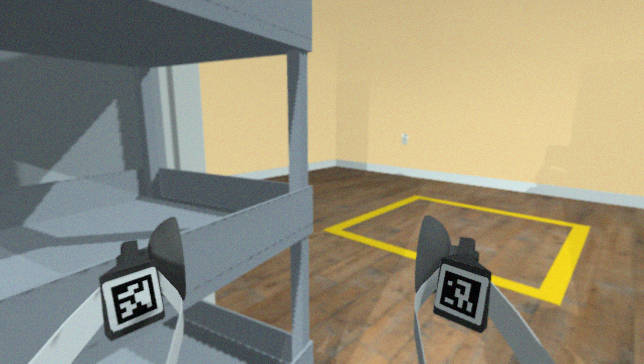

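execute_actions --actions '[{"r2":{"joints":{"arm_m":0.3,"lift_m":0.52}}}]' --cameras '["r2_wrist_camera"]'

Scene clock: 469.13 s.
r1.base_odometry: x=-1.805 y=-2.260 heading=+3.104 (m, m, rad; r1's odometry frame)
r1.turned_by_wheels: +0.000 (rad since the last result)
r1.turned_by_imu: +0.000 (rad since the last result)
r1.base_tilt: forward=+0.1 right=-0.3 (deg)
r1.lidar_m: 0.94 0.97 1.32 1.33 1.38 1.86 4.82 4.89 3.52 0.54 0.56 0.76
r1.head_depth_mm: 2841 3108 3306 2456 1878 1561 - / 439 486 3137 2356 1827 1574 - / 419 463 509 563 620 - - / 421 465 510 565 622 737 859 / 432 471 519 576 646 741 862 / 433 472 519 578 648 742 867 / 434 474 521 581 652 748 873
r1.base_status: not commanded
r1.joint_positions: lift_m=+0.780 arm_m=+0.111 wrist_yaw_rad=+0.105 wrist_pitch_rad=-0.023 wrist_roll_rad=+0.000 gripper_m=-0.019 head_pan_rad=-1.563 head_tilt_rad=-0.496
r1.joint_status: not commanded
r1.on_its_own: wrist_yaw_rad is held at +0.092, not at your +0.000, by its stall guard, which is not easing now
r1.motor_effort: left_wheel=+3(3) right_wheel=-7(7) lift_m=+29(29) arm_m=-6(6) wrist_yaw_rad=-12(11) wrist_pitch_rad=+8(8) wrist_roll_rad=+1(1) gripper_m=-17(18) head_pan_rad=-4(4) head_tilt_rad=-2(2) (%)
r1.hand_pose: x=+0.0053 y=-0.5099 z=+0.8886 quat_wxyz=(+0.707, +0.046, -0.705, +0.028) (m; r1's base frame)
r1.wrist_depth_mm: 194 188 182 109 172 - - / 201 196 189 113 177 - - / 208 202 196 118 183 - - / 215 210 203 122 188 - - / 225 218 209 124 194 - - / 233 226 219 128 199 - - / 244 235 225 212 210 - -
r2.base_odometry: x=-2.986 y=+3.305 heading=-1.683 (m, m, rad; r2's odometry frame)
r2.turned_by_wheels: +0.000 (rad since the last result)
r2.turned_by_imu: +0.001 (rad since the last result)
r2.base_tilt: forward=+0.2 right=-0.1 (deg)
r2.lidar_m: 3.42 5.27 3.68 2.12 1.84 1.11 0.64 0.54 0.54 0.56 0.43 0.54
r2.head_depth_mm: 3303 3374 2476 1937 1591 1350 1150 / 3553 3426 2494 1929 1597 1358 1183 / 3711 3391 2482 1957 1653 1304 1168 / 3452 3426 909 1121 1318 1315 1172 / 3142 3310 943 1125 1037 1245 1170 / 2897 663 718 708 1009 912 1093 / 951 638 699 746 936 854 975
r2.base_status: not commanded
r2.joint_positions: lift_m=+0.519 arm_m=+0.300 wrist_yaw_rad=+0.012 wrist_pitch_rad=-0.025 wrist_roll_rad=-0.009 gripper_m=+0.120 head_pan_rad=-1.563 head_tilt_rad=-0.692
r2.joint_status: all done
r2.motor_effort: left_wheel=+1(1) right_wheel=-1(1) lift_m=+47(47) arm_m=+4(4) wrist_yaw_rad=-2(4) wrist_pitch_rad=+11(11) wrist_roll_rad=-1(1) gripper_m=+0(0) head_pan_rad=-3(3) head_tilt_rad=-4(4) (%)
r2.hand_pose: x=-0.0184 y=-0.7002 z=+0.6276 quat_wxyz=(+0.711, +0.013, -0.704, -0.005) (m; r2's base frame)
r2.wrist_depth_mm: 326 324 322 - - - - / 486 631 - - - - - / 489 646 - - - - - / 499 647 - - - - - / 509 506 - - - - - / 435 - 377 - - - - / 343 318 261 958 - - -
pictures: r2_wrist_camera
camera_calibration (this result's frames):
r2_wrist_camera: T_world_to_cam=[[-0.999046, 0.0380641, 0.0214033, -0.0154198], [-0.0141024, 0.182643, -0.983078, 0.782011], [-0.0413292, -0.982442, -0.181932, -0.407435], [0, 0, 0, 1]] pos_world=[-0.0212157, -0.542523, 0.694982]
Images, in order (width x height): r2_wrist_camera 644x364.

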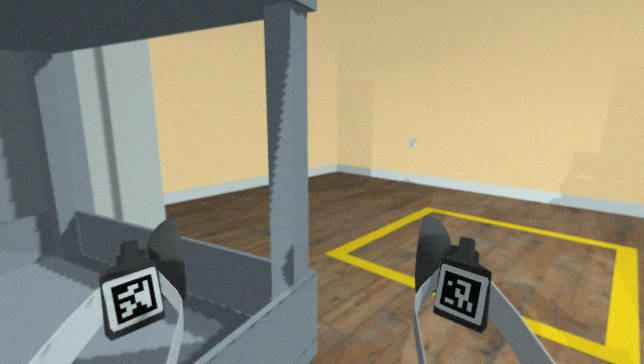

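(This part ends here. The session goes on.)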